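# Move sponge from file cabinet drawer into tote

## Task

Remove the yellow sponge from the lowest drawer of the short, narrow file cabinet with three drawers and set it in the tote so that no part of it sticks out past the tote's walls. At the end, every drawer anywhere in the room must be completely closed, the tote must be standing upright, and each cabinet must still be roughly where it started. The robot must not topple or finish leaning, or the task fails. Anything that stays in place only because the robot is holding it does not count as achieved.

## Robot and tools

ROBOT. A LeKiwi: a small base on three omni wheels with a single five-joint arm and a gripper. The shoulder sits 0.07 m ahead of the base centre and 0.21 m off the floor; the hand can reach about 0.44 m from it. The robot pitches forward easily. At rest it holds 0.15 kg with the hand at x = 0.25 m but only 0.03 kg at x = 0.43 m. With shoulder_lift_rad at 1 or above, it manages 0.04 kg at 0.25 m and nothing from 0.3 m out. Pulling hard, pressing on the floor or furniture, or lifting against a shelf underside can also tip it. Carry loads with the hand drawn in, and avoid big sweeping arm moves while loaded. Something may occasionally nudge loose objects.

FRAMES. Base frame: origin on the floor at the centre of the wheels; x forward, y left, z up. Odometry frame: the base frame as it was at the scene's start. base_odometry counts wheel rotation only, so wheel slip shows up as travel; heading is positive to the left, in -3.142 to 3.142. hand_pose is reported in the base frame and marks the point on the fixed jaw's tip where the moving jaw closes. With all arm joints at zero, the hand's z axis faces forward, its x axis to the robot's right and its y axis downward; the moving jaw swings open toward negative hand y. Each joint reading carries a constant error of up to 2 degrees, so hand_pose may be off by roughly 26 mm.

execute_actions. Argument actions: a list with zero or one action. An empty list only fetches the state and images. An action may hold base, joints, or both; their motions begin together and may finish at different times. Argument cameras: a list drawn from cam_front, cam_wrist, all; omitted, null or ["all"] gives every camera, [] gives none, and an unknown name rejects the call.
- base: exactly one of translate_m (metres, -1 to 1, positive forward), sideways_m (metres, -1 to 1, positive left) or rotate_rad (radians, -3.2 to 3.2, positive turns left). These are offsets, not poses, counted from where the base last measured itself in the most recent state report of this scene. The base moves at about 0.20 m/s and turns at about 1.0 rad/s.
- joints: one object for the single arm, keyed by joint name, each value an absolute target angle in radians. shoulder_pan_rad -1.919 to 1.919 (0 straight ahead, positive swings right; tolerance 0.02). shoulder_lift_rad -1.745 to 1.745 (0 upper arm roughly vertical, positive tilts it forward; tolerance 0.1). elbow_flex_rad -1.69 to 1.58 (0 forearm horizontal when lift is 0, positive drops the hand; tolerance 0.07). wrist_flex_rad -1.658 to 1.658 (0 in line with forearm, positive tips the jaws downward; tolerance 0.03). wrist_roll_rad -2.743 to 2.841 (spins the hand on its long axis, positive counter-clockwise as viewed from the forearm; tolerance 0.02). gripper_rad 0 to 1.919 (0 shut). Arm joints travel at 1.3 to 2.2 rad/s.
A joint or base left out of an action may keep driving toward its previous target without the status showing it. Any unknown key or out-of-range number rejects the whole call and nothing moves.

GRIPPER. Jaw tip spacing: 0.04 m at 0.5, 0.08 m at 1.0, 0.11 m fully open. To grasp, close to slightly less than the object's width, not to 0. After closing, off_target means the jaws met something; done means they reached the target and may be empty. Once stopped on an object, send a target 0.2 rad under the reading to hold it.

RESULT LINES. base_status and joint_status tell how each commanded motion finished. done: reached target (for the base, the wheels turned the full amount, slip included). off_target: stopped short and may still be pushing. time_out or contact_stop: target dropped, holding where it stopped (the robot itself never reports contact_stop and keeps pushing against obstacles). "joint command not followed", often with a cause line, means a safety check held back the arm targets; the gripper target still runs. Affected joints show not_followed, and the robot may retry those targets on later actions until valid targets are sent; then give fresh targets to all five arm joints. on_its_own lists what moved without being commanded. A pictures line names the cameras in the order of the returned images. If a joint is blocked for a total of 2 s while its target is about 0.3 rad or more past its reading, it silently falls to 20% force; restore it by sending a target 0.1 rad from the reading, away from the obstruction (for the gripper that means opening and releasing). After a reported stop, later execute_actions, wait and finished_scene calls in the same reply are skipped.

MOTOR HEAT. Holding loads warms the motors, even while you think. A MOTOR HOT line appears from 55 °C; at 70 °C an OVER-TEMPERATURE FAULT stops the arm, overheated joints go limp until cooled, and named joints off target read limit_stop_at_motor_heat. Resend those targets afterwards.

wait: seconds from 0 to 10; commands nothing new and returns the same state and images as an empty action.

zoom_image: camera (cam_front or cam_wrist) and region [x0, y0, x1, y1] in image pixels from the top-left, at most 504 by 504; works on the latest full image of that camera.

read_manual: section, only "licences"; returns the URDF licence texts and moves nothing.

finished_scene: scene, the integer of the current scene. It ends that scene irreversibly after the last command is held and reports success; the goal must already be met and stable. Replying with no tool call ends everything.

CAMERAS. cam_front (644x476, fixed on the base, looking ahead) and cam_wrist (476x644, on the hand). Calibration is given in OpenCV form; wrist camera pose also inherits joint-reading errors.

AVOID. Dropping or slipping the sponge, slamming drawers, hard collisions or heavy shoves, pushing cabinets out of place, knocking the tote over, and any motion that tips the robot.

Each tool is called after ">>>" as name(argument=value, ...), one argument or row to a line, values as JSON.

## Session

>>> execute_actions(
  actions=[],
)

Scene clock: 0.00 s.
base_odometry: x=+0.000 y=+0.000 heading=+0.000 (m, m, rad; odometry frame)
base_status: not commanded
joint_positions: shoulder_pan_rad=+0.140 shoulder_lift_rad=-1.497 elbow_flex_rad=-0.285 wrist_flex_rad=+1.395 wrist_roll_rad=-1.495 gripper_rad=+1.920
joint_status: not commanded
hand_pose: x=+0.1035 y=+0.0026 z=+0.4361 quat_wxyz=(+0.827, +0.031, +0.557, -0.069) (m; base frame)
pictures: cam_front, cam_wrist
camera_calibration (this result's frames):
cam_wrist: T_world_to_cam=[[-0.0973951, -0.994644, 0.0346139, 0.000697914], [-0.185804, -0.0159959, -0.982457, 0.47108], [0.977748, -0.102118, -0.183251, 0.052067], [0, 0, 0, 1]] pos_world=[0.0366883, 0.0135465, 0.472333]
Images, in order (width x height): cam_front 644x476, cam_wrist 476x644.

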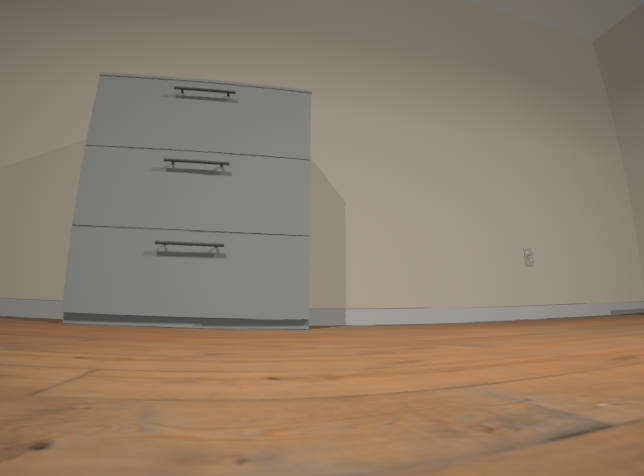

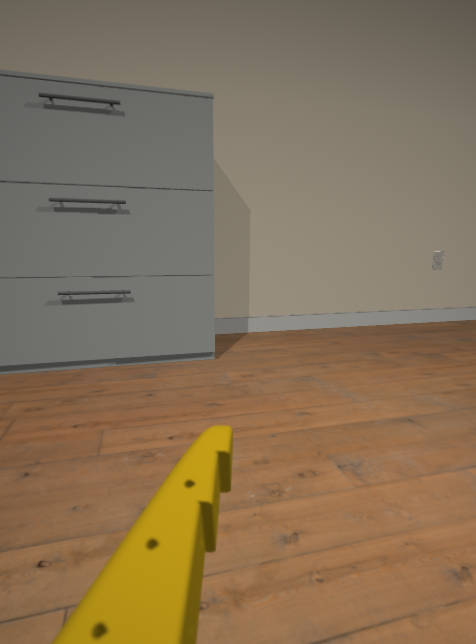

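>>> execute_actions(
  actions=[
    {"base":{"rotate_rad":-1.4},"joints":{"shoulder_pan_rad":1.3}},
  ],
)

Scene clock: 3.90 s.
base_odometry: x=+0.000 y=+0.000 heading=-1.396 (m, m, rad; odometry frame)
base_status: done
joint_positions: shoulder_pan_rad=+1.294 shoulder_lift_rad=-1.497 elbow_flex_rad=-0.285 wrist_flex_rad=+1.395 wrist_roll_rad=-1.495 gripper_rad=+1.920
joint_status: all done
hand_pose: x=+0.0842 y=-0.0323 z=+0.4361 quat_wxyz=(+0.655, +0.330, +0.450, -0.509) (m; base frame)
pictures: cam_front, cam_wrist
camera_calibration (this result's frames):
cam_wrist: T_world_to_cam=[[-0.948781, -0.314031, 0.0346139, 0.0577408], [-0.0899192, 0.163382, -0.982457, 0.464656], [0.302867, -0.935249, -0.183251, 0.0972841], [0, 0, 0, 1]] pos_world=[0.0671008, 0.0332009, 0.472333]
Images, in order (width x height): cam_front 644x476, cam_wrist 476x644.

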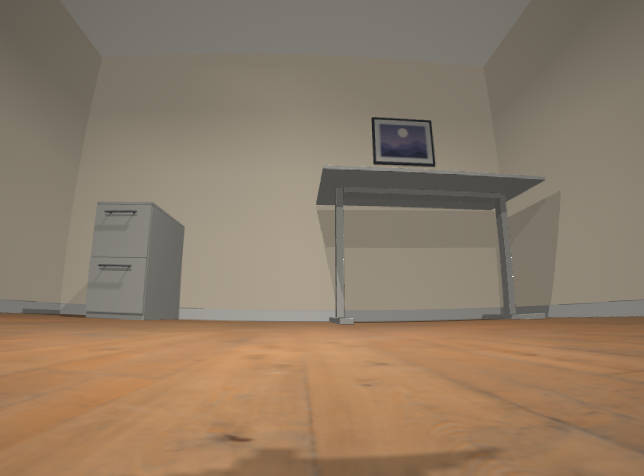

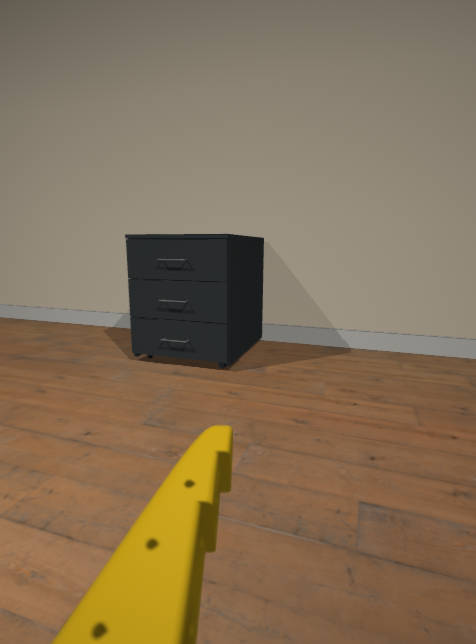

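>>> execute_actions(
  actions=[
    {"base":{"translate_m":0.68}},
  ],
  cameras=[],
)

>>> execute_actions(
  actions=[
    {"base":{"rotate_rad":-1.55}},
  ],
)

>>> execute_actions(
  actions=[
    {"base":{"translate_m":0.5},"joints":{"shoulder_pan_rad":0,"shoulder_lift_rad":-0.3,"elbow_flex_rad":1.3,"wrist_flex_rad":-1.2,"wrist_roll_rad":0,"gripper_rad":0.6}},
  ],
  cameras=["cam_front"],
)

Scene clock: 15.43 s.
base_odometry: x=+0.118 y=-0.669 heading=-1.396 (m, m, rad; odometry frame)
base_status: done
joint_positions: shoulder_pan_rad=+1.295 shoulder_lift_rad=-1.497 elbow_flex_rad=-0.285 wrist_flex_rad=+1.395 wrist_roll_rad=-1.495 gripper_rad=+1.920
joint_status: not commanded
hand_pose: x=+0.0842 y=-0.0323 z=+0.4361 quat_wxyz=(+0.655, +0.331, +0.450, -0.509) (m; base frame)
pictures: none
No camera images: the call's "cameras" was empty. Leave "cameras" out to get every camera's image.

Scene clock: 17.97 s.
base_odometry: x=+0.118 y=-0.669 heading=-2.943 (m, m, rad; odometry frame)
base_status: done
joint_positions: shoulder_pan_rad=+1.295 shoulder_lift_rad=-1.497 elbow_flex_rad=-0.285 wrist_flex_rad=+1.395 wrist_roll_rad=-1.495 gripper_rad=+1.920
joint_status: not commanded
hand_pose: x=+0.0842 y=-0.0323 z=+0.4361 quat_wxyz=(+0.655, +0.331, +0.450, -0.509) (m; base frame)
pictures: cam_front, cam_wrist
camera_calibration (this result's frames):
cam_wrist: T_world_to_cam=[[-0.949262, -0.312575, 0.0346139, 0.057773], [-0.0896684, 0.16352, -0.982457, 0.464639], [0.301432, -0.935713, -0.183251, 0.0973802], [0, 0, 0, 1]] pos_world=[0.0671517, 0.0332007, 0.472333]
Images, in order (width x height): cam_front 644x476, cam_wrist 476x644.

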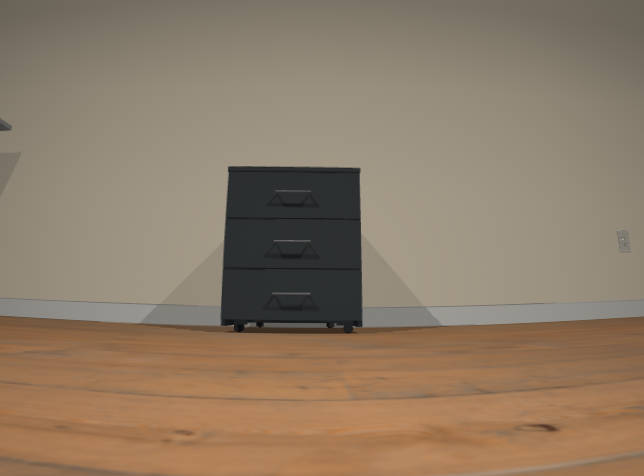

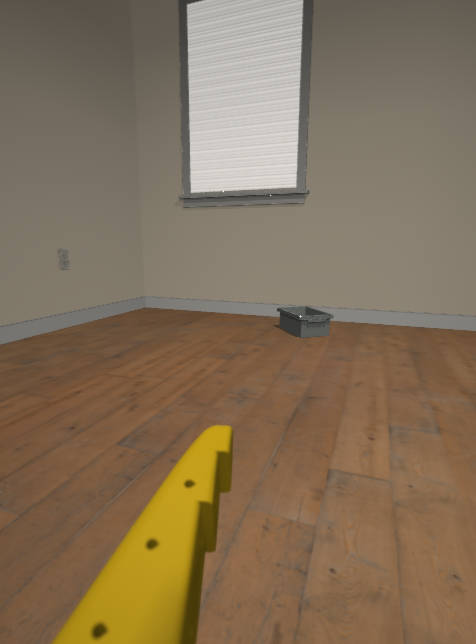

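Scene clock: 21.43 s.
base_odometry: x=-0.372 y=-0.768 heading=-2.943 (m, m, rad; odometry frame)
base_status: done
joint_positions: shoulder_pan_rad=+0.005 shoulder_lift_rad=-0.297 elbow_flex_rad=+1.300 wrist_flex_rad=-1.185 wrist_roll_rad=-0.010 gripper_rad=+0.613
joint_status: all done
hand_pose: x=+0.3275 y=-0.0012 z=+0.2351 quat_wxyz=(+0.558, -0.438, +0.467, -0.529) (m; base frame)
pictures: cam_front
Images, in order (width x height): cam_front 644x476.

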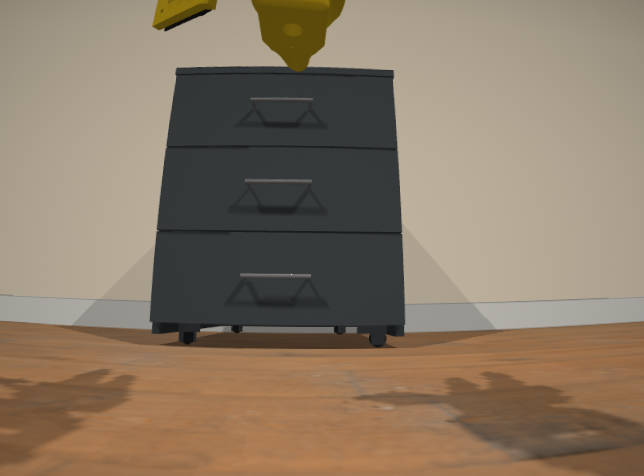

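>>> execute_actions(
  actions=[
    {"base":{"rotate_rad":0.055},"joints":{"shoulder_lift_rad":0.3}},
  ],
  cameras=[],
)

>>> execute_actions(
  actions=[
    {"base":{"translate_m":0.32}},
  ],
)

Scene clock: 27.00 s.
base_odometry: x=-0.372 y=-0.768 heading=-2.891 (m, m, rad; odometry frame)
base_status: done
joint_positions: shoulder_pan_rad=+0.005 shoulder_lift_rad=+0.301 elbow_flex_rad=+1.300 wrist_flex_rad=-1.185 wrist_roll_rad=-0.010 gripper_rad=+0.613
joint_status: all done
hand_pose: x=+0.3023 y=-0.0011 z=+0.1010 quat_wxyz=(+0.396, -0.573, +0.611, -0.375) (m; base frame)
pictures: none
No camera images: the call's "cameras" was empty. Leave "cameras" out to get every camera's image.

Scene clock: 29.57 s.
base_odometry: x=-0.681 y=-0.847 heading=-2.891 (m, m, rad; odometry frame)
base_status: done
joint_positions: shoulder_pan_rad=+0.005 shoulder_lift_rad=+0.301 elbow_flex_rad=+1.300 wrist_flex_rad=-1.187 wrist_roll_rad=-0.010 gripper_rad=+0.613
joint_status: not commanded
hand_pose: x=+0.3024 y=-0.0011 z=+0.1012 quat_wxyz=(+0.397, -0.573, +0.611, -0.376) (m; base frame)
pictures: cam_front, cam_wrist
camera_calibration (this result's frames):
cam_wrist: T_world_to_cam=[[0.448616, -0.0718541, 0.890831, -0.222842], [-0.509451, -0.839523, 0.18884, 0.157391], [0.734305, -0.538551, -0.41323, -0.107718], [0, 0, 0, 1]] pos_world=[0.259252, 0.0581093, 0.124281]
Images, in order (width x height): cam_front 644x476, cam_wrist 476x644.

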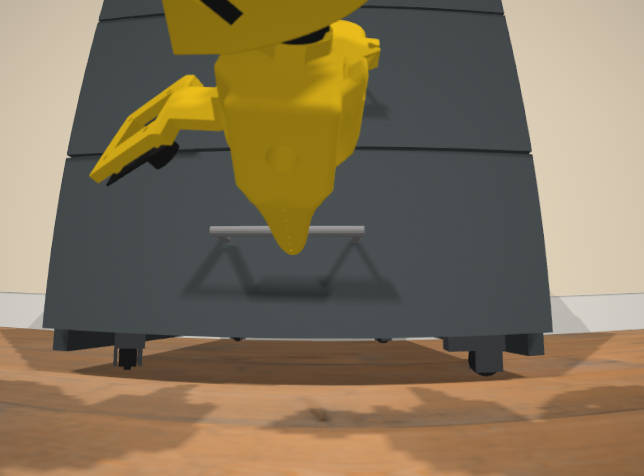

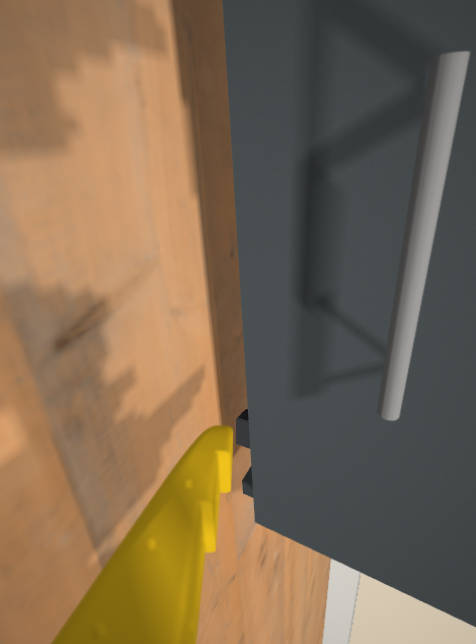

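>>> execute_actions(
  actions=[
    {"base":{"translate_m":0.075}},
  ],
)

>>> execute_actions(
  actions=[
    {"joints":{"gripper_rad":0.0,"wrist_flex_rad":-1.25}},
  ],
)

>>> execute_actions(
  actions=[
    {"base":{"translate_m":-0.05}},
  ],
)

Scene clock: 35.87 s.
base_odometry: x=-0.754 y=-0.866 heading=-2.891 (m, m, rad; odometry frame)
base_status: done
joint_positions: shoulder_pan_rad=+0.005 shoulder_lift_rad=+0.301 elbow_flex_rad=+1.300 wrist_flex_rad=-1.187 wrist_roll_rad=-0.010 gripper_rad=+0.613
joint_status: not commanded
hand_pose: x=+0.3024 y=-0.0011 z=+0.1012 quat_wxyz=(+0.397, -0.573, +0.611, -0.376) (m; base frame)
pictures: cam_front, cam_wrist
camera_calibration (this result's frames):
cam_wrist: T_world_to_cam=[[0.448616, -0.0718541, 0.890831, -0.222842], [-0.509451, -0.839523, 0.18884, 0.157391], [0.734305, -0.538551, -0.41323, -0.107718], [0, 0, 0, 1]] pos_world=[0.259252, 0.0581093, 0.124281]
Images, in order (width x height): cam_front 644x476, cam_wrist 476x644.

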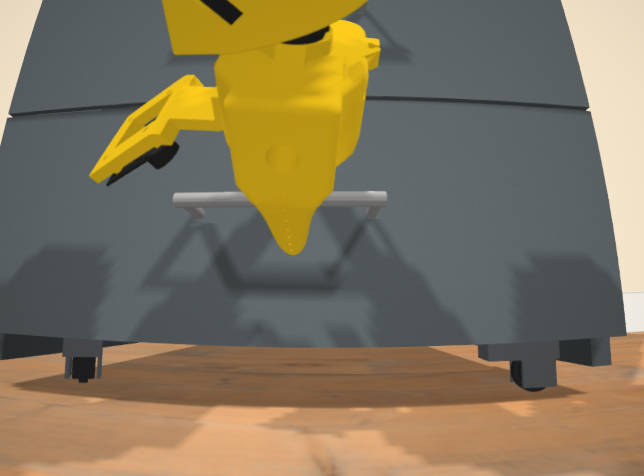

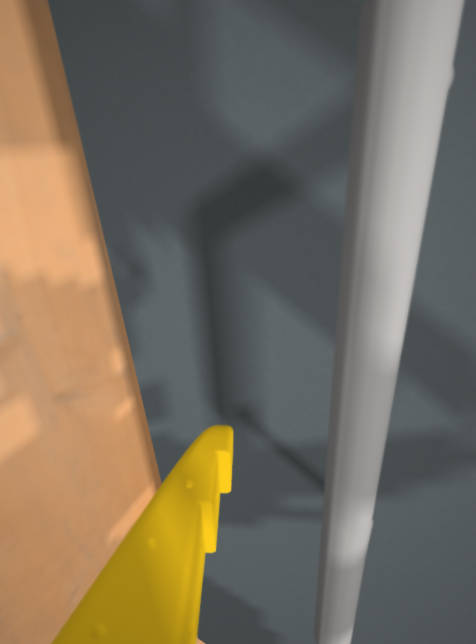

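Scene clock: 36.80 s.
base_odometry: x=-0.754 y=-0.866 heading=-2.891 (m, m, rad; odometry frame)
base_status: not commanded
joint_positions: shoulder_pan_rad=+0.005 shoulder_lift_rad=+0.295 elbow_flex_rad=+1.288 wrist_flex_rad=-1.256 wrist_roll_rad=-0.010 gripper_rad=+0.029
joint_status: gripper_rad off_target (ended at +0.029, target +0.000); the others done
hand_pose: x=+0.3100 y=-0.0012 z=+0.1145 quat_wxyz=(+0.423, -0.556, +0.593, -0.401) (m; base frame)
pictures: cam_front, cam_wrist
camera_calibration (this result's frames):
cam_wrist: T_world_to_cam=[[0.369109, -0.0714575, 0.926635, -0.2175], [-0.524011, -0.839451, 0.143997, 0.168379], [0.767575, -0.538717, -0.347294, -0.125712], [0, 0, 0, 1]] pos_world=[0.265007, 0.0580805, 0.133638]
Images, in order (width x height): cam_front 644x476, cam_wrist 476x644.

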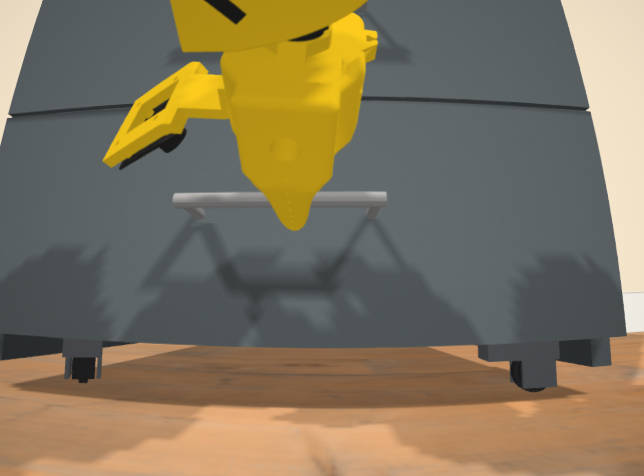

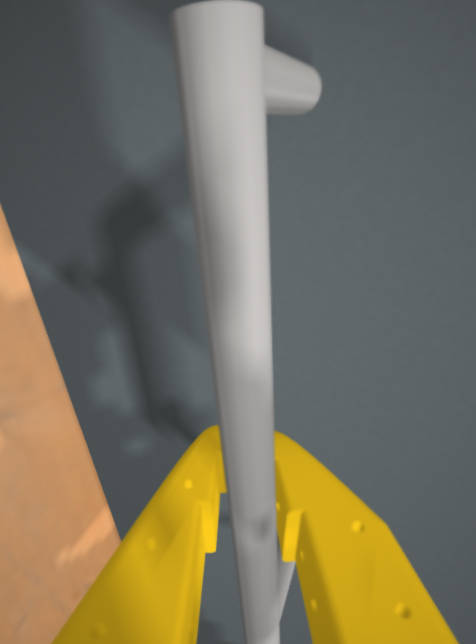

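Scene clock: 37.93 s.
base_odometry: x=-0.706 y=-0.854 heading=-2.891 (m, m, rad; odometry frame)
base_status: done
joint_positions: shoulder_pan_rad=+0.003 shoulder_lift_rad=+0.297 elbow_flex_rad=+1.263 wrist_flex_rad=-1.254 wrist_roll_rad=-0.008 gripper_rad=+0.027
joint_status: not commanded
hand_pose: x=+0.3145 y=-0.0008 z=+0.1177 quat_wxyz=(+0.429, -0.553, +0.587, -0.407) (m; base frame)
pictures: cam_front, cam_wrist
camera_calibration (this result's frames):
cam_wrist: T_world_to_cam=[[0.349272, -0.069294, 0.934456, -0.216825], [-0.525307, -0.840291, 0.134033, 0.172134], [0.775927, -0.53769, -0.329891, -0.132519], [0, 0, 0, 1]] pos_world=[0.268979, 0.0583635, 0.135825]
Images, in order (width x height): cam_front 644x476, cam_wrist 476x644.

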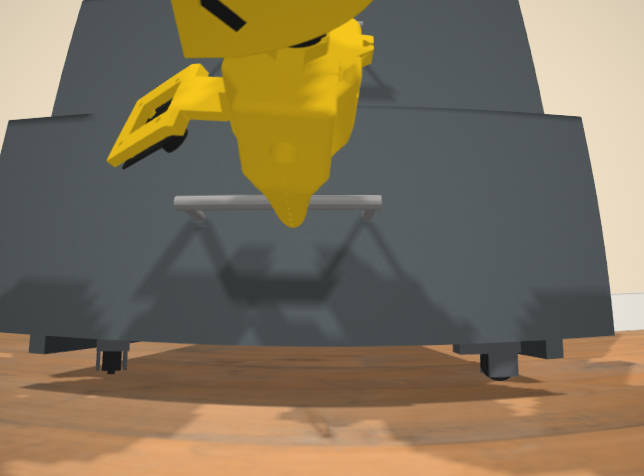

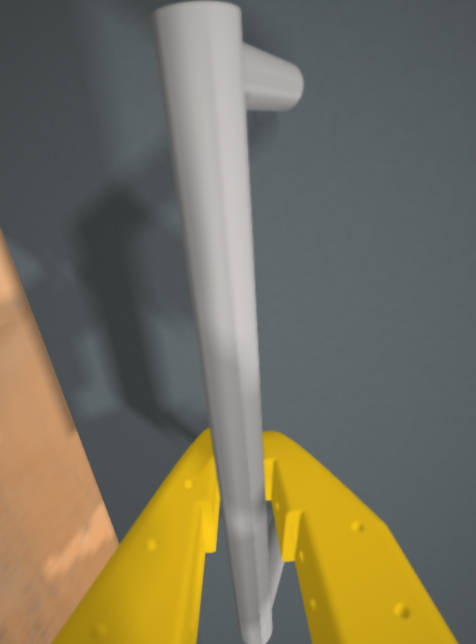

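>>> execute_actions(
  actions=[
    {"base":{"translate_m":-0.21}},
  ],
  cameras=["cam_front"],
)

>>> execute_actions(
  actions=[
    {"joints":{"gripper_rad":0.5,"wrist_flex_rad":-1.2}},
  ],
  cameras=[],
)

>>> execute_actions(
  actions=[
    {"base":{"translate_m":-0.06}},
  ],
  cameras=["cam_front"],
)

>>> execute_actions(
  actions=[
    {"joints":{"shoulder_lift_rad":-0.9}},
  ],
  cameras=[],
)

>>> execute_actions(
  actions=[
    {"base":{"translate_m":0.19},"joints":{"shoulder_lift_rad":-0.45,"elbow_flex_rad":-0.7,"wrist_flex_rad":1.63,"wrist_roll_rad":-1.52,"gripper_rad":1.2}},
  ],
)

Scene clock: 45.00 s.
base_odometry: x=-0.503 y=-0.802 heading=-2.891 (m, m, rad; odometry frame)
base_status: done
joint_positions: shoulder_pan_rad=-0.001 shoulder_lift_rad=+0.300 elbow_flex_rad=+1.295 wrist_flex_rad=-1.251 wrist_roll_rad=-0.008 gripper_rad=+0.013
joint_status: not commanded
hand_pose: x=+0.3078 y=+0.0003 z=+0.1116 quat_wxyz=(+0.419, -0.562, +0.594, -0.395) (m; base frame)
pictures: cam_front
Images, in order (width x height): cam_front 644x476.

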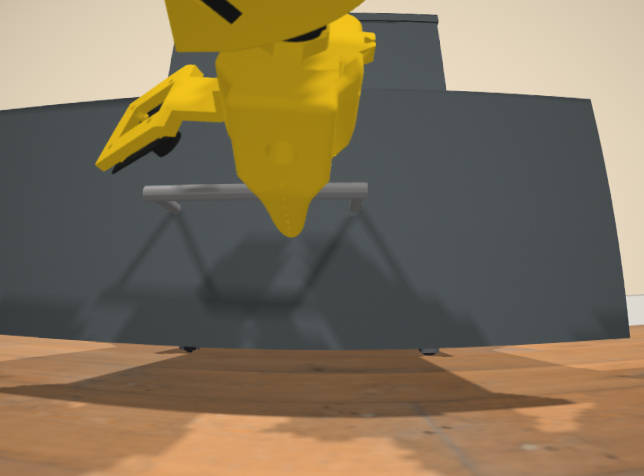

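Scene clock: 45.80 s.
base_odometry: x=-0.503 y=-0.802 heading=-2.891 (m, m, rad; odometry frame)
base_status: not commanded
joint_positions: shoulder_pan_rad=-0.001 shoulder_lift_rad=+0.320 elbow_flex_rad=+1.314 wrist_flex_rad=-1.191 wrist_roll_rad=-0.008 gripper_rad=+0.483
joint_status: all done
hand_pose: x=+0.2978 y=+0.0003 z=+0.0962 quat_wxyz=(+0.389, -0.581, +0.614, -0.367) (m; base frame)
pictures: none
No camera images: the call's "cameras" was empty. Leave "cameras" out to get every camera's image.

Scene clock: 47.00 s.
base_odometry: x=-0.445 y=-0.787 heading=-2.891 (m, m, rad; odometry frame)
base_status: done
joint_positions: shoulder_pan_rad=-0.001 shoulder_lift_rad=+0.320 elbow_flex_rad=+1.314 wrist_flex_rad=-1.191 wrist_roll_rad=-0.008 gripper_rad=+0.487
joint_status: not commanded
hand_pose: x=+0.2978 y=+0.0003 z=+0.0962 quat_wxyz=(+0.389, -0.581, +0.614, -0.367) (m; base frame)
pictures: cam_front
Images, in order (width x height): cam_front 644x476.

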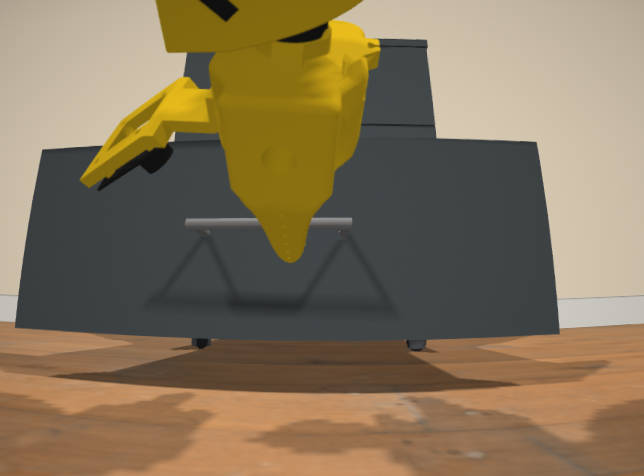

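Scene clock: 48.30 s.
base_odometry: x=-0.445 y=-0.787 heading=-2.891 (m, m, rad; odometry frame)
base_status: not commanded
joint_positions: shoulder_pan_rad=-0.001 shoulder_lift_rad=-0.877 elbow_flex_rad=+1.314 wrist_flex_rad=-1.191 wrist_roll_rad=-0.008 gripper_rad=+0.487
joint_status: all done
hand_pose: x=+0.2756 y=+0.0003 z=+0.3543 quat_wxyz=(+0.668, -0.273, +0.288, -0.630) (m; base frame)
pictures: none
No camera images: the call's "cameras" was empty. Leave "cameras" out to get every camera's image.

Scene clock: 50.77 s.
base_odometry: x=-0.629 y=-0.834 heading=-2.891 (m, m, rad; odometry frame)
base_status: done
joint_positions: shoulder_pan_rad=-0.001 shoulder_lift_rad=-0.446 elbow_flex_rad=-0.674 wrist_flex_rad=+1.628 wrist_roll_rad=-1.510 gripper_rad=+1.187
joint_status: all done
hand_pose: x=+0.2683 y=+0.0079 z=+0.3679 quat_wxyz=(+0.507, -0.006, +0.862, -0.003) (m; base frame)
pictures: cam_front, cam_wrist
camera_calibration (this result's frames):
cam_wrist: T_world_to_cam=[[0.047188, -0.99858, -0.0247236, 0.00745467], [-0.880117, -0.0298589, -0.473818, 0.43404], [0.472407, 0.0441182, -0.880276, 0.269851], [0, 0, 0, 1]] pos_world=[0.254174, 0.00849867, 0.443383]
Images, in order (width x height): cam_front 644x476, cam_wrist 476x644.

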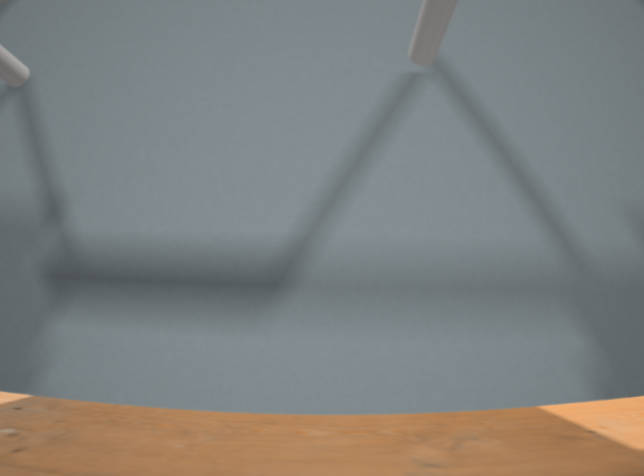

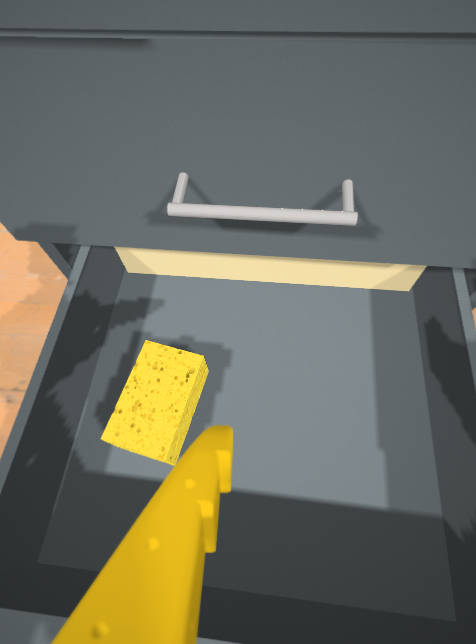

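>>> execute_actions(
  actions=[
    {"base":{"sideways_m":0.142},"joints":{"wrist_roll_rad":-1.8}},
  ],
  cameras=[],
)

>>> execute_actions(
  actions=[
    {"base":{"translate_m":0.05},"joints":{"shoulder_lift_rad":0.19,"elbow_flex_rad":-0.29,"wrist_flex_rad":1.62}},
  ],
)

Scene clock: 58.43 s.
base_odometry: x=-0.594 y=-0.971 heading=-2.892 (m, m, rad; odometry frame)
base_status: done
joint_positions: shoulder_pan_rad=-0.001 shoulder_lift_rad=-0.446 elbow_flex_rad=-0.674 wrist_flex_rad=+1.628 wrist_roll_rad=-1.789 gripper_rad=+1.187
joint_status: all done
hand_pose: x=+0.2693 y=+0.0077 z=+0.3698 quat_wxyz=(+0.502, +0.114, +0.854, +0.068) (m; base frame)
pictures: none
No camera images: the call's "cameras" was empty. Leave "cameras" out to get every camera's image.

Scene clock: 59.57 s.
base_odometry: x=-0.642 y=-0.983 heading=-2.892 (m, m, rad; odometry frame)
base_status: done
joint_positions: shoulder_pan_rad=-0.001 shoulder_lift_rad=+0.201 elbow_flex_rad=-0.288 wrist_flex_rad=+1.627 wrist_roll_rad=-1.789 gripper_rad=+1.187
joint_status: all done
hand_pose: x=+0.2880 y=+0.0078 z=+0.1700 quat_wxyz=(+0.015, +0.133, +0.991, +0.002) (m; base frame)
pictures: cam_front, cam_wrist
camera_calibration (this result's frames):
cam_wrist: T_world_to_cam=[[-0.271613, -0.960498, -0.0605792, 0.0990657], [-0.833698, 0.203375, 0.513406, 0.174674], [-0.480805, 0.189952, -0.856005, 0.355652], [0, 0, 0, 1]] pos_world=[0.343532, -0.00792877, 0.220763]
Images, in order (width x height): cam_front 644x476, cam_wrist 476x644.

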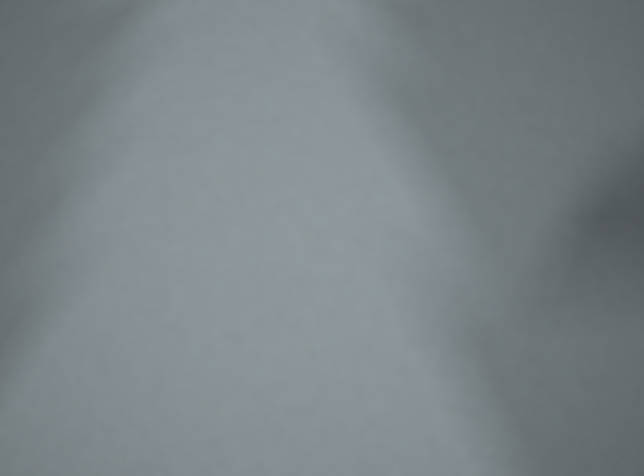

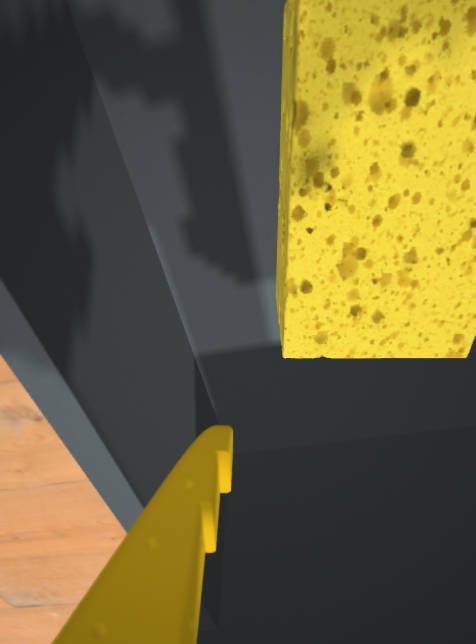

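>>> execute_actions(
  actions=[
    {"joints":{"shoulder_pan_rad":0.055,"shoulder_lift_rad":0.33,"elbow_flex_rad":-0.09,"wrist_flex_rad":1.27,"wrist_roll_rad":-1.74,"gripper_rad":1.25}},
  ],
  cameras=["cam_wrist"],
)

Scene clock: 62.80 s.
base_odometry: x=-0.642 y=-0.983 heading=-2.892 (m, m, rad; odometry frame)
base_status: not commanded
joint_positions: shoulder_pan_rad=+0.049 shoulder_lift_rad=+0.344 elbow_flex_rad=-0.088 wrist_flex_rad=+1.275 wrist_roll_rad=-1.751 gripper_rad=+1.237
joint_status: all done
hand_pose: x=+0.3016 y=-0.0040 z=+0.1160 quat_wxyz=(+0.020, +0.139, +0.990, +0.002) (m; base frame)
pictures: cam_wrist
camera_calibration (this result's frames):
cam_wrist: T_world_to_cam=[[-0.282842, -0.957185, -0.0616201, 0.0916616], [-0.8358, 0.214436, 0.505427, 0.217689], [-0.470573, 0.194458, -0.860667, 0.315633], [0, 0, 0, 1]] pos_world=[0.356399, -0.0203205, 0.167277]
Images, in order (width x height): cam_wrist 476x644.

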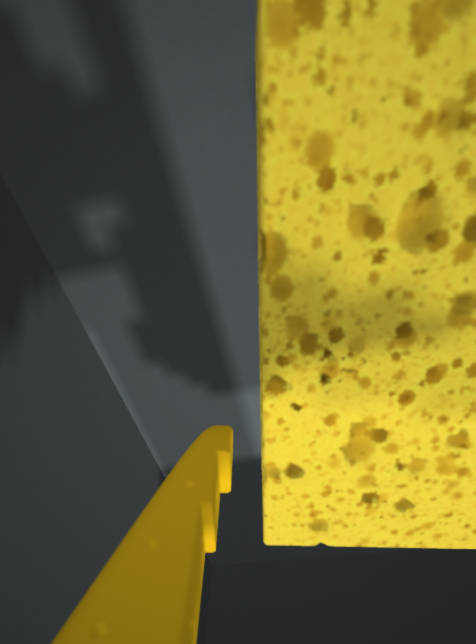

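>>> execute_actions(
  actions=[
    {"joints":{"shoulder_lift_rad":0.42,"elbow_flex_rad":0.025,"wrist_flex_rad":1.065}},
  ],
  cameras=[],
)

>>> execute_actions(
  actions=[
    {"joints":{"gripper_rad":0.66}},
  ],
  cameras=["cam_wrist"],
)

>>> execute_actions(
  actions=[
    {"joints":{"shoulder_lift_rad":0.15,"elbow_flex_rad":-0.29,"wrist_flex_rad":1.62}},
  ],
  cameras=["cam_wrist"],
)

Scene clock: 67.50 s.
base_odometry: x=-0.642 y=-0.983 heading=-2.892 (m, m, rad; odometry frame)
base_status: not commanded
joint_positions: shoulder_pan_rad=+0.049 shoulder_lift_rad=+0.433 elbow_flex_rad=+0.025 wrist_flex_rad=+1.073 wrist_roll_rad=-1.751 gripper_rad=+1.237
joint_status: all done
hand_pose: x=+0.3014 y=-0.0040 z=+0.0840 quat_wxyz=(+0.020, +0.139, +0.990, +0.002) (m; base frame)
pictures: none
No camera images: the call's "cameras" was empty. Leave "cameras" out to get every camera's image.

Scene clock: 68.33 s.
base_odometry: x=-0.642 y=-0.983 heading=-2.892 (m, m, rad; odometry frame)
base_status: not commanded
joint_positions: shoulder_pan_rad=+0.056 shoulder_lift_rad=+0.427 elbow_flex_rad=+0.025 wrist_flex_rad=+1.073 wrist_roll_rad=-1.751 gripper_rad=+0.830
joint_status: gripper_rad off_target (ended at +0.830, target +0.660)
hand_pose: x=+0.3021 y=-0.0055 z=+0.0852 quat_wxyz=(+0.023, +0.142, +0.990, +0.002) (m; base frame)
pictures: cam_wrist
camera_calibration (this result's frames):
cam_wrist: T_world_to_cam=[[-0.288328, -0.955453, -0.0630618, 0.0902935], [-0.837549, 0.219731, 0.50023, 0.234979], [-0.46409, 0.197047, -0.863593, 0.287988], [0, 0, 0, 1]] pos_world=[0.356493, -0.0221083, 0.136855]
Images, in order (width x height): cam_wrist 476x644.

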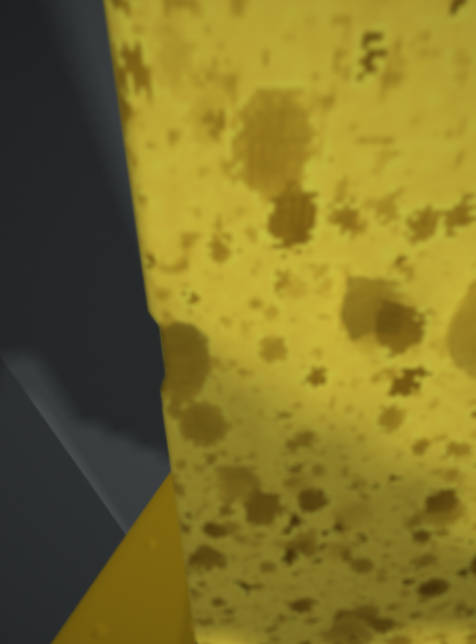

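Scene clock: 69.40 s.
base_odometry: x=-0.642 y=-0.983 heading=-2.892 (m, m, rad; odometry frame)
base_status: not commanded
joint_positions: shoulder_pan_rad=+0.056 shoulder_lift_rad=+0.200 elbow_flex_rad=-0.256 wrist_flex_rad=+1.613 wrist_roll_rad=-1.751 gripper_rad=+0.817
joint_status: all done
hand_pose: x=+0.2854 y=-0.0046 z=+0.1659 quat_wxyz=(+0.007, +0.142, +0.990, +0.001) (m; base frame)
pictures: cam_wrist
camera_calibration (this result's frames):
cam_wrist: T_world_to_cam=[[-0.290234, -0.955347, -0.0554674, 0.0907464], [-0.821023, 0.218811, 0.527298, 0.17127], [-0.491615, 0.19858, -0.847868, 0.354971], [0, 0, 0, 1]] pos_world=[0.341464, -0.0212717, 0.215692]
Images, in order (width x height): cam_wrist 476x644.

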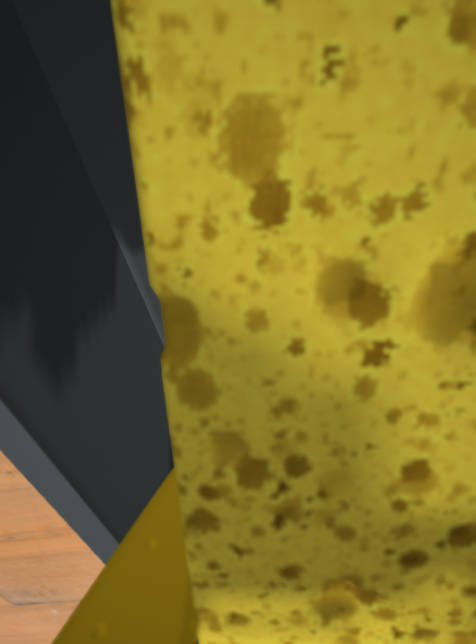

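>>> execute_actions(
  actions=[
    {"base":{"translate_m":-0.035},"joints":{"shoulder_lift_rad":-0.7}},
  ],
  cameras=[],
)

>>> execute_actions(
  actions=[
    {"base":{"sideways_m":-0.12},"joints":{"shoulder_lift_rad":-1.65,"wrist_flex_rad":1.05,"wrist_roll_rad":-1.6}},
  ],
  cameras=["cam_front"],
)

>>> execute_actions(
  actions=[
    {"base":{"translate_m":0.04}},
  ],
  cameras=["cam_front"],
)

>>> execute_actions(
  actions=[
    {"base":{"translate_m":0.19}},
  ],
  cameras=["cam_front"],
)

Scene clock: 76.70 s.
base_odometry: x=-0.609 y=-0.974 heading=-2.892 (m, m, rad; odometry frame)
base_status: done
joint_positions: shoulder_pan_rad=+0.056 shoulder_lift_rad=-0.679 elbow_flex_rad=-0.262 wrist_flex_rad=+1.617 wrist_roll_rad=-1.751 gripper_rad=+0.817
joint_status: all done
hand_pose: x=+0.2500 y=-0.0026 z=+0.3268 quat_wxyz=(+0.431, +0.128, +0.893, +0.037) (m; base frame)
pictures: none
No camera images: the call's "cameras" was empty. Leave "cameras" out to get every camera's image.

Scene clock: 78.27 s.
base_odometry: x=-0.638 y=-0.859 heading=-2.890 (m, m, rad; odometry frame)
base_status: done
joint_positions: shoulder_pan_rad=+0.056 shoulder_lift_rad=-1.661 elbow_flex_rad=-0.285 wrist_flex_rad=+1.062 wrist_roll_rad=-1.610 gripper_rad=+0.817
joint_status: all done
hand_pose: x=+0.0306 y=+0.0098 z=+0.4747 quat_wxyz=(+0.941, +0.024, +0.336, +0.015) (m; base frame)
pictures: cam_front
Images, in order (width x height): cam_front 644x476.

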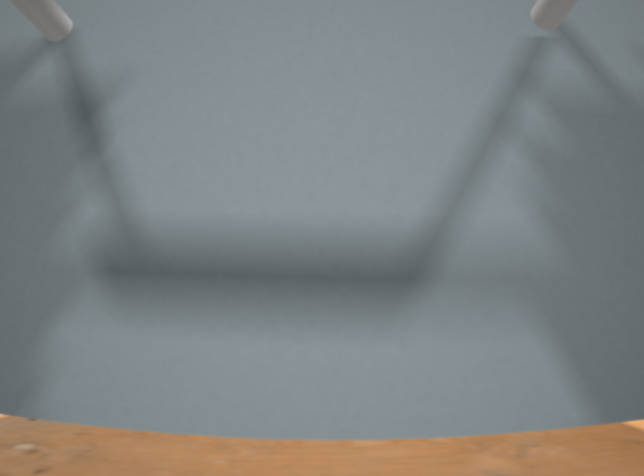

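Scene clock: 79.30 s.
base_odometry: x=-0.677 y=-0.869 heading=-2.890 (m, m, rad; odometry frame)
base_status: done
joint_positions: shoulder_pan_rad=+0.056 shoulder_lift_rad=-1.661 elbow_flex_rad=-0.285 wrist_flex_rad=+1.062 wrist_roll_rad=-1.610 gripper_rad=+0.817
joint_status: not commanded
hand_pose: x=+0.0306 y=+0.0098 z=+0.4747 quat_wxyz=(+0.941, +0.024, +0.336, +0.015) (m; base frame)
pictures: cam_front
Images, in order (width x height): cam_front 644x476.

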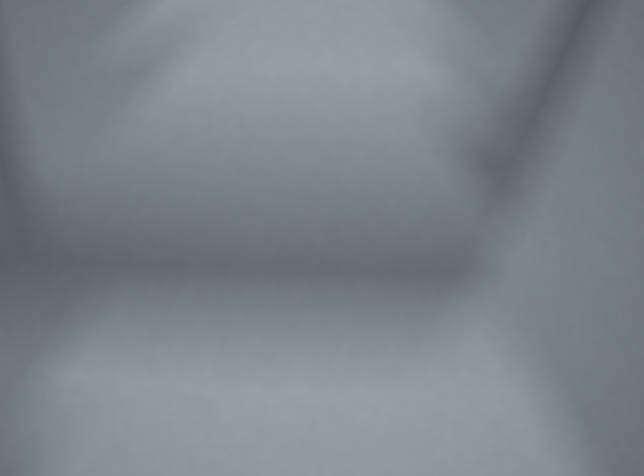

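Scene clock: 81.23 s.
base_odometry: x=-0.860 y=-0.916 heading=-2.890 (m, m, rad; odometry frame)
base_status: done
joint_positions: shoulder_pan_rad=+0.056 shoulder_lift_rad=-1.661 elbow_flex_rad=-0.285 wrist_flex_rad=+1.062 wrist_roll_rad=-1.610 gripper_rad=+0.817
joint_status: not commanded
hand_pose: x=+0.0306 y=+0.0098 z=+0.4747 quat_wxyz=(+0.941, +0.024, +0.336, +0.015) (m; base frame)
pictures: cam_front
Images, in order (width x height): cam_front 644x476.

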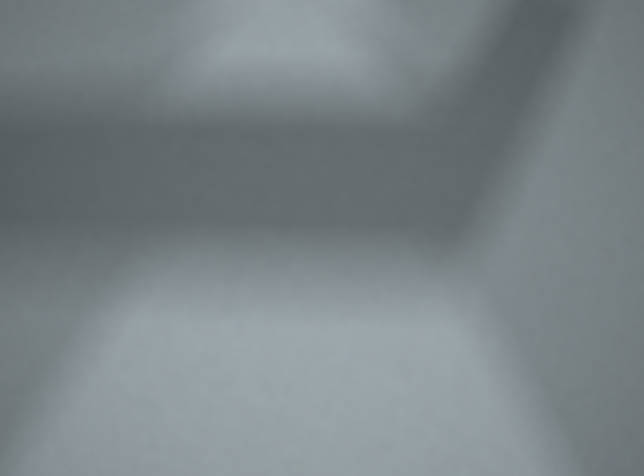

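>>> execute_actions(
  actions=[
    {"base":{"translate_m":0.05}},
  ],
  cameras=["cam_front"],
)

Scene clock: 84.07 s.
base_odometry: x=-0.908 y=-0.928 heading=-2.890 (m, m, rad; odometry frame)
base_status: done
joint_positions: shoulder_pan_rad=+0.056 shoulder_lift_rad=-1.661 elbow_flex_rad=-0.285 wrist_flex_rad=+1.062 wrist_roll_rad=-1.610 gripper_rad=+0.817
joint_status: not commanded
hand_pose: x=+0.0306 y=+0.0098 z=+0.4747 quat_wxyz=(+0.941, +0.024, +0.336, +0.015) (m; base frame)
pictures: cam_front
Images, in order (width x height): cam_front 644x476.

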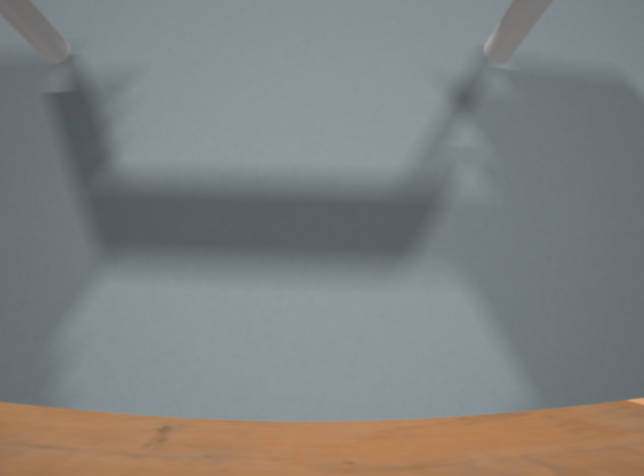

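>>> execute_actions(
  actions=[
    {"base":{"translate_m":-0.1}},
  ],
  cameras=["cam_front"],
)

>>> execute_actions(
  actions=[
    {"base":{"rotate_rad":-1.89},"joints":{"shoulder_lift_rad":-1.0,"wrist_flex_rad":1.6,"shoulder_pan_rad":0}},
  ],
  cameras=["cam_front"],
)

>>> execute_actions(
  actions=[
    {"base":{"translate_m":1.0}},
  ],
  cameras=["cam_front"],
)

Scene clock: 98.40 s.
base_odometry: x=-0.812 y=-0.903 heading=-2.890 (m, m, rad; odometry frame)
base_status: done
joint_positions: shoulder_pan_rad=+0.056 shoulder_lift_rad=-1.661 elbow_flex_rad=-0.285 wrist_flex_rad=+1.062 wrist_roll_rad=-1.610 gripper_rad=+0.817
joint_status: not commanded
hand_pose: x=+0.0306 y=+0.0098 z=+0.4747 quat_wxyz=(+0.941, +0.024, +0.336, +0.015) (m; base frame)
pictures: cam_front
Images, in order (width x height): cam_front 644x476.

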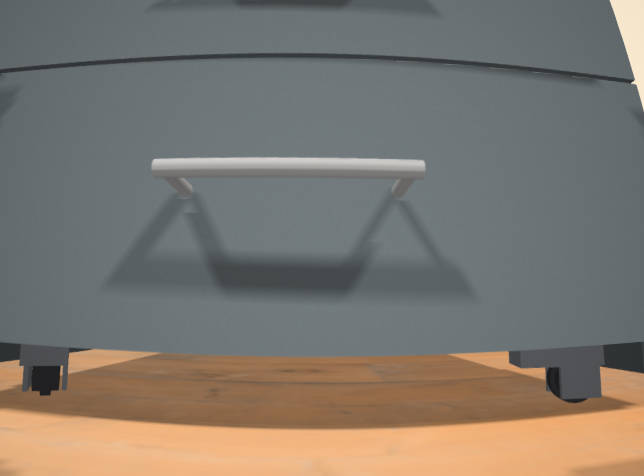

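Scene clock: 101.27 s.
base_odometry: x=-0.812 y=-0.903 heading=+1.507 (m, m, rad; odometry frame)
base_status: done
joint_positions: shoulder_pan_rad=+0.005 shoulder_lift_rad=-1.010 elbow_flex_rad=-0.286 wrist_flex_rad=+1.599 wrist_roll_rad=-1.610 gripper_rad=+0.817
joint_status: all done
hand_pose: x=+0.2019 y=+0.0070 z=+0.3763 quat_wxyz=(+0.592, +0.037, +0.805, +0.025) (m; base frame)
pictures: cam_front
Images, in order (width x height): cam_front 644x476.

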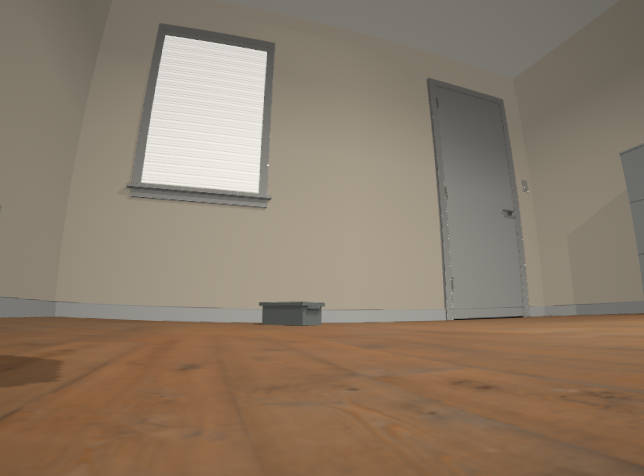

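Scene clock: 107.23 s.
base_odometry: x=-0.748 y=+0.094 heading=+1.507 (m, m, rad; odometry frame)
base_status: done
joint_positions: shoulder_pan_rad=+0.005 shoulder_lift_rad=-1.010 elbow_flex_rad=-0.286 wrist_flex_rad=+1.599 wrist_roll_rad=-1.610 gripper_rad=+0.817
joint_status: not commanded
hand_pose: x=+0.2019 y=+0.0070 z=+0.3763 quat_wxyz=(+0.592, +0.037, +0.805, +0.025) (m; base frame)
pictures: cam_front
Images, in order (width x height): cam_front 644x476.

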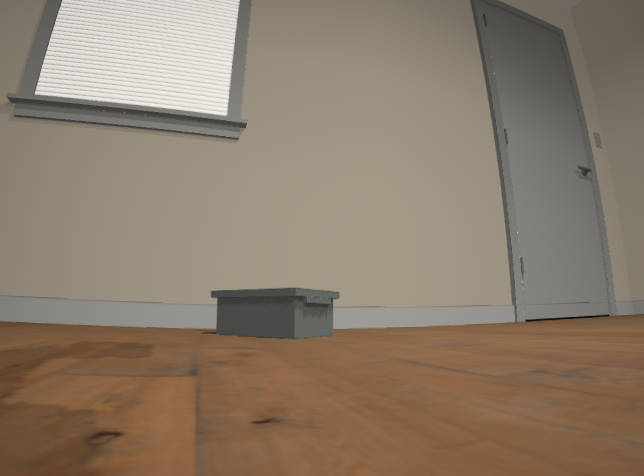

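>>> execute_actions(
  actions=[
    {"base":{"rotate_rad":0.38}},
  ],
  cameras=[],
)

>>> execute_actions(
  actions=[
    {"base":{"translate_m":0.94}},
  ],
  cameras=[],
)

>>> execute_actions(
  actions=[
    {"base":{"rotate_rad":-1.05},"joints":{"shoulder_lift_rad":-0.3}},
  ],
)

Scene clock: 112.17 s.
base_odometry: x=-0.748 y=+0.094 heading=+1.883 (m, m, rad; odometry frame)
base_status: done
joint_positions: shoulder_pan_rad=+0.005 shoulder_lift_rad=-1.010 elbow_flex_rad=-0.286 wrist_flex_rad=+1.599 wrist_roll_rad=-1.610 gripper_rad=+0.816
joint_status: not commanded
hand_pose: x=+0.2019 y=+0.0070 z=+0.3763 quat_wxyz=(+0.592, +0.037, +0.805, +0.025) (m; base frame)
pictures: none
No camera images: the call's "cameras" was empty. Leave "cameras" out to get every camera's image.

Scene clock: 117.83 s.
base_odometry: x=-1.036 y=+0.988 heading=+1.883 (m, m, rad; odometry frame)
base_status: done
joint_positions: shoulder_pan_rad=+0.005 shoulder_lift_rad=-1.010 elbow_flex_rad=-0.286 wrist_flex_rad=+1.599 wrist_roll_rad=-1.610 gripper_rad=+0.816
joint_status: not commanded
hand_pose: x=+0.2019 y=+0.0070 z=+0.3763 quat_wxyz=(+0.592, +0.037, +0.805, +0.025) (m; base frame)
pictures: none
No camera images: the call's "cameras" was empty. Leave "cameras" out to get every camera's image.

Scene clock: 119.87 s.
base_odometry: x=-1.036 y=+0.988 heading=+0.837 (m, m, rad; odometry frame)
base_status: done
joint_positions: shoulder_pan_rad=+0.003 shoulder_lift_rad=-0.296 elbow_flex_rad=-0.286 wrist_flex_rad=+1.599 wrist_roll_rad=-1.610 gripper_rad=+0.816
joint_status: all done
hand_pose: x=+0.2861 y=+0.0070 z=+0.2669 quat_wxyz=(+0.273, +0.044, +0.961, +0.012) (m; base frame)
pictures: cam_front, cam_wrist
camera_calibration (this result's frames):
cam_wrist: T_world_to_cam=[[-0.0598551, -0.993552, -0.0962928, 0.0528133], [-0.998153, 0.0585701, 0.0161185, 0.304203], [-0.0103746, 0.0970797, -0.995223, 0.341029], [0, 0, 0, 1]] pos_world=[0.31034, 0.00154855, 0.339582]
Images, in order (width x height): cam_front 644x476, cam_wrist 476x644.

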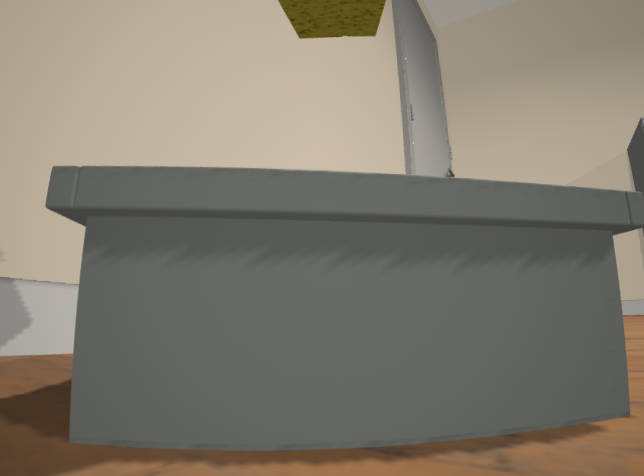

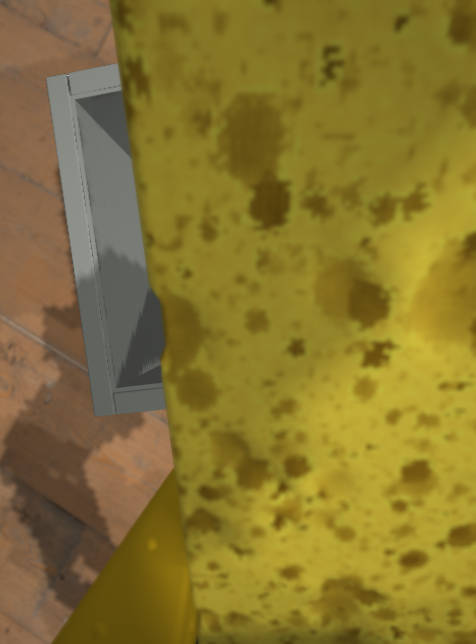

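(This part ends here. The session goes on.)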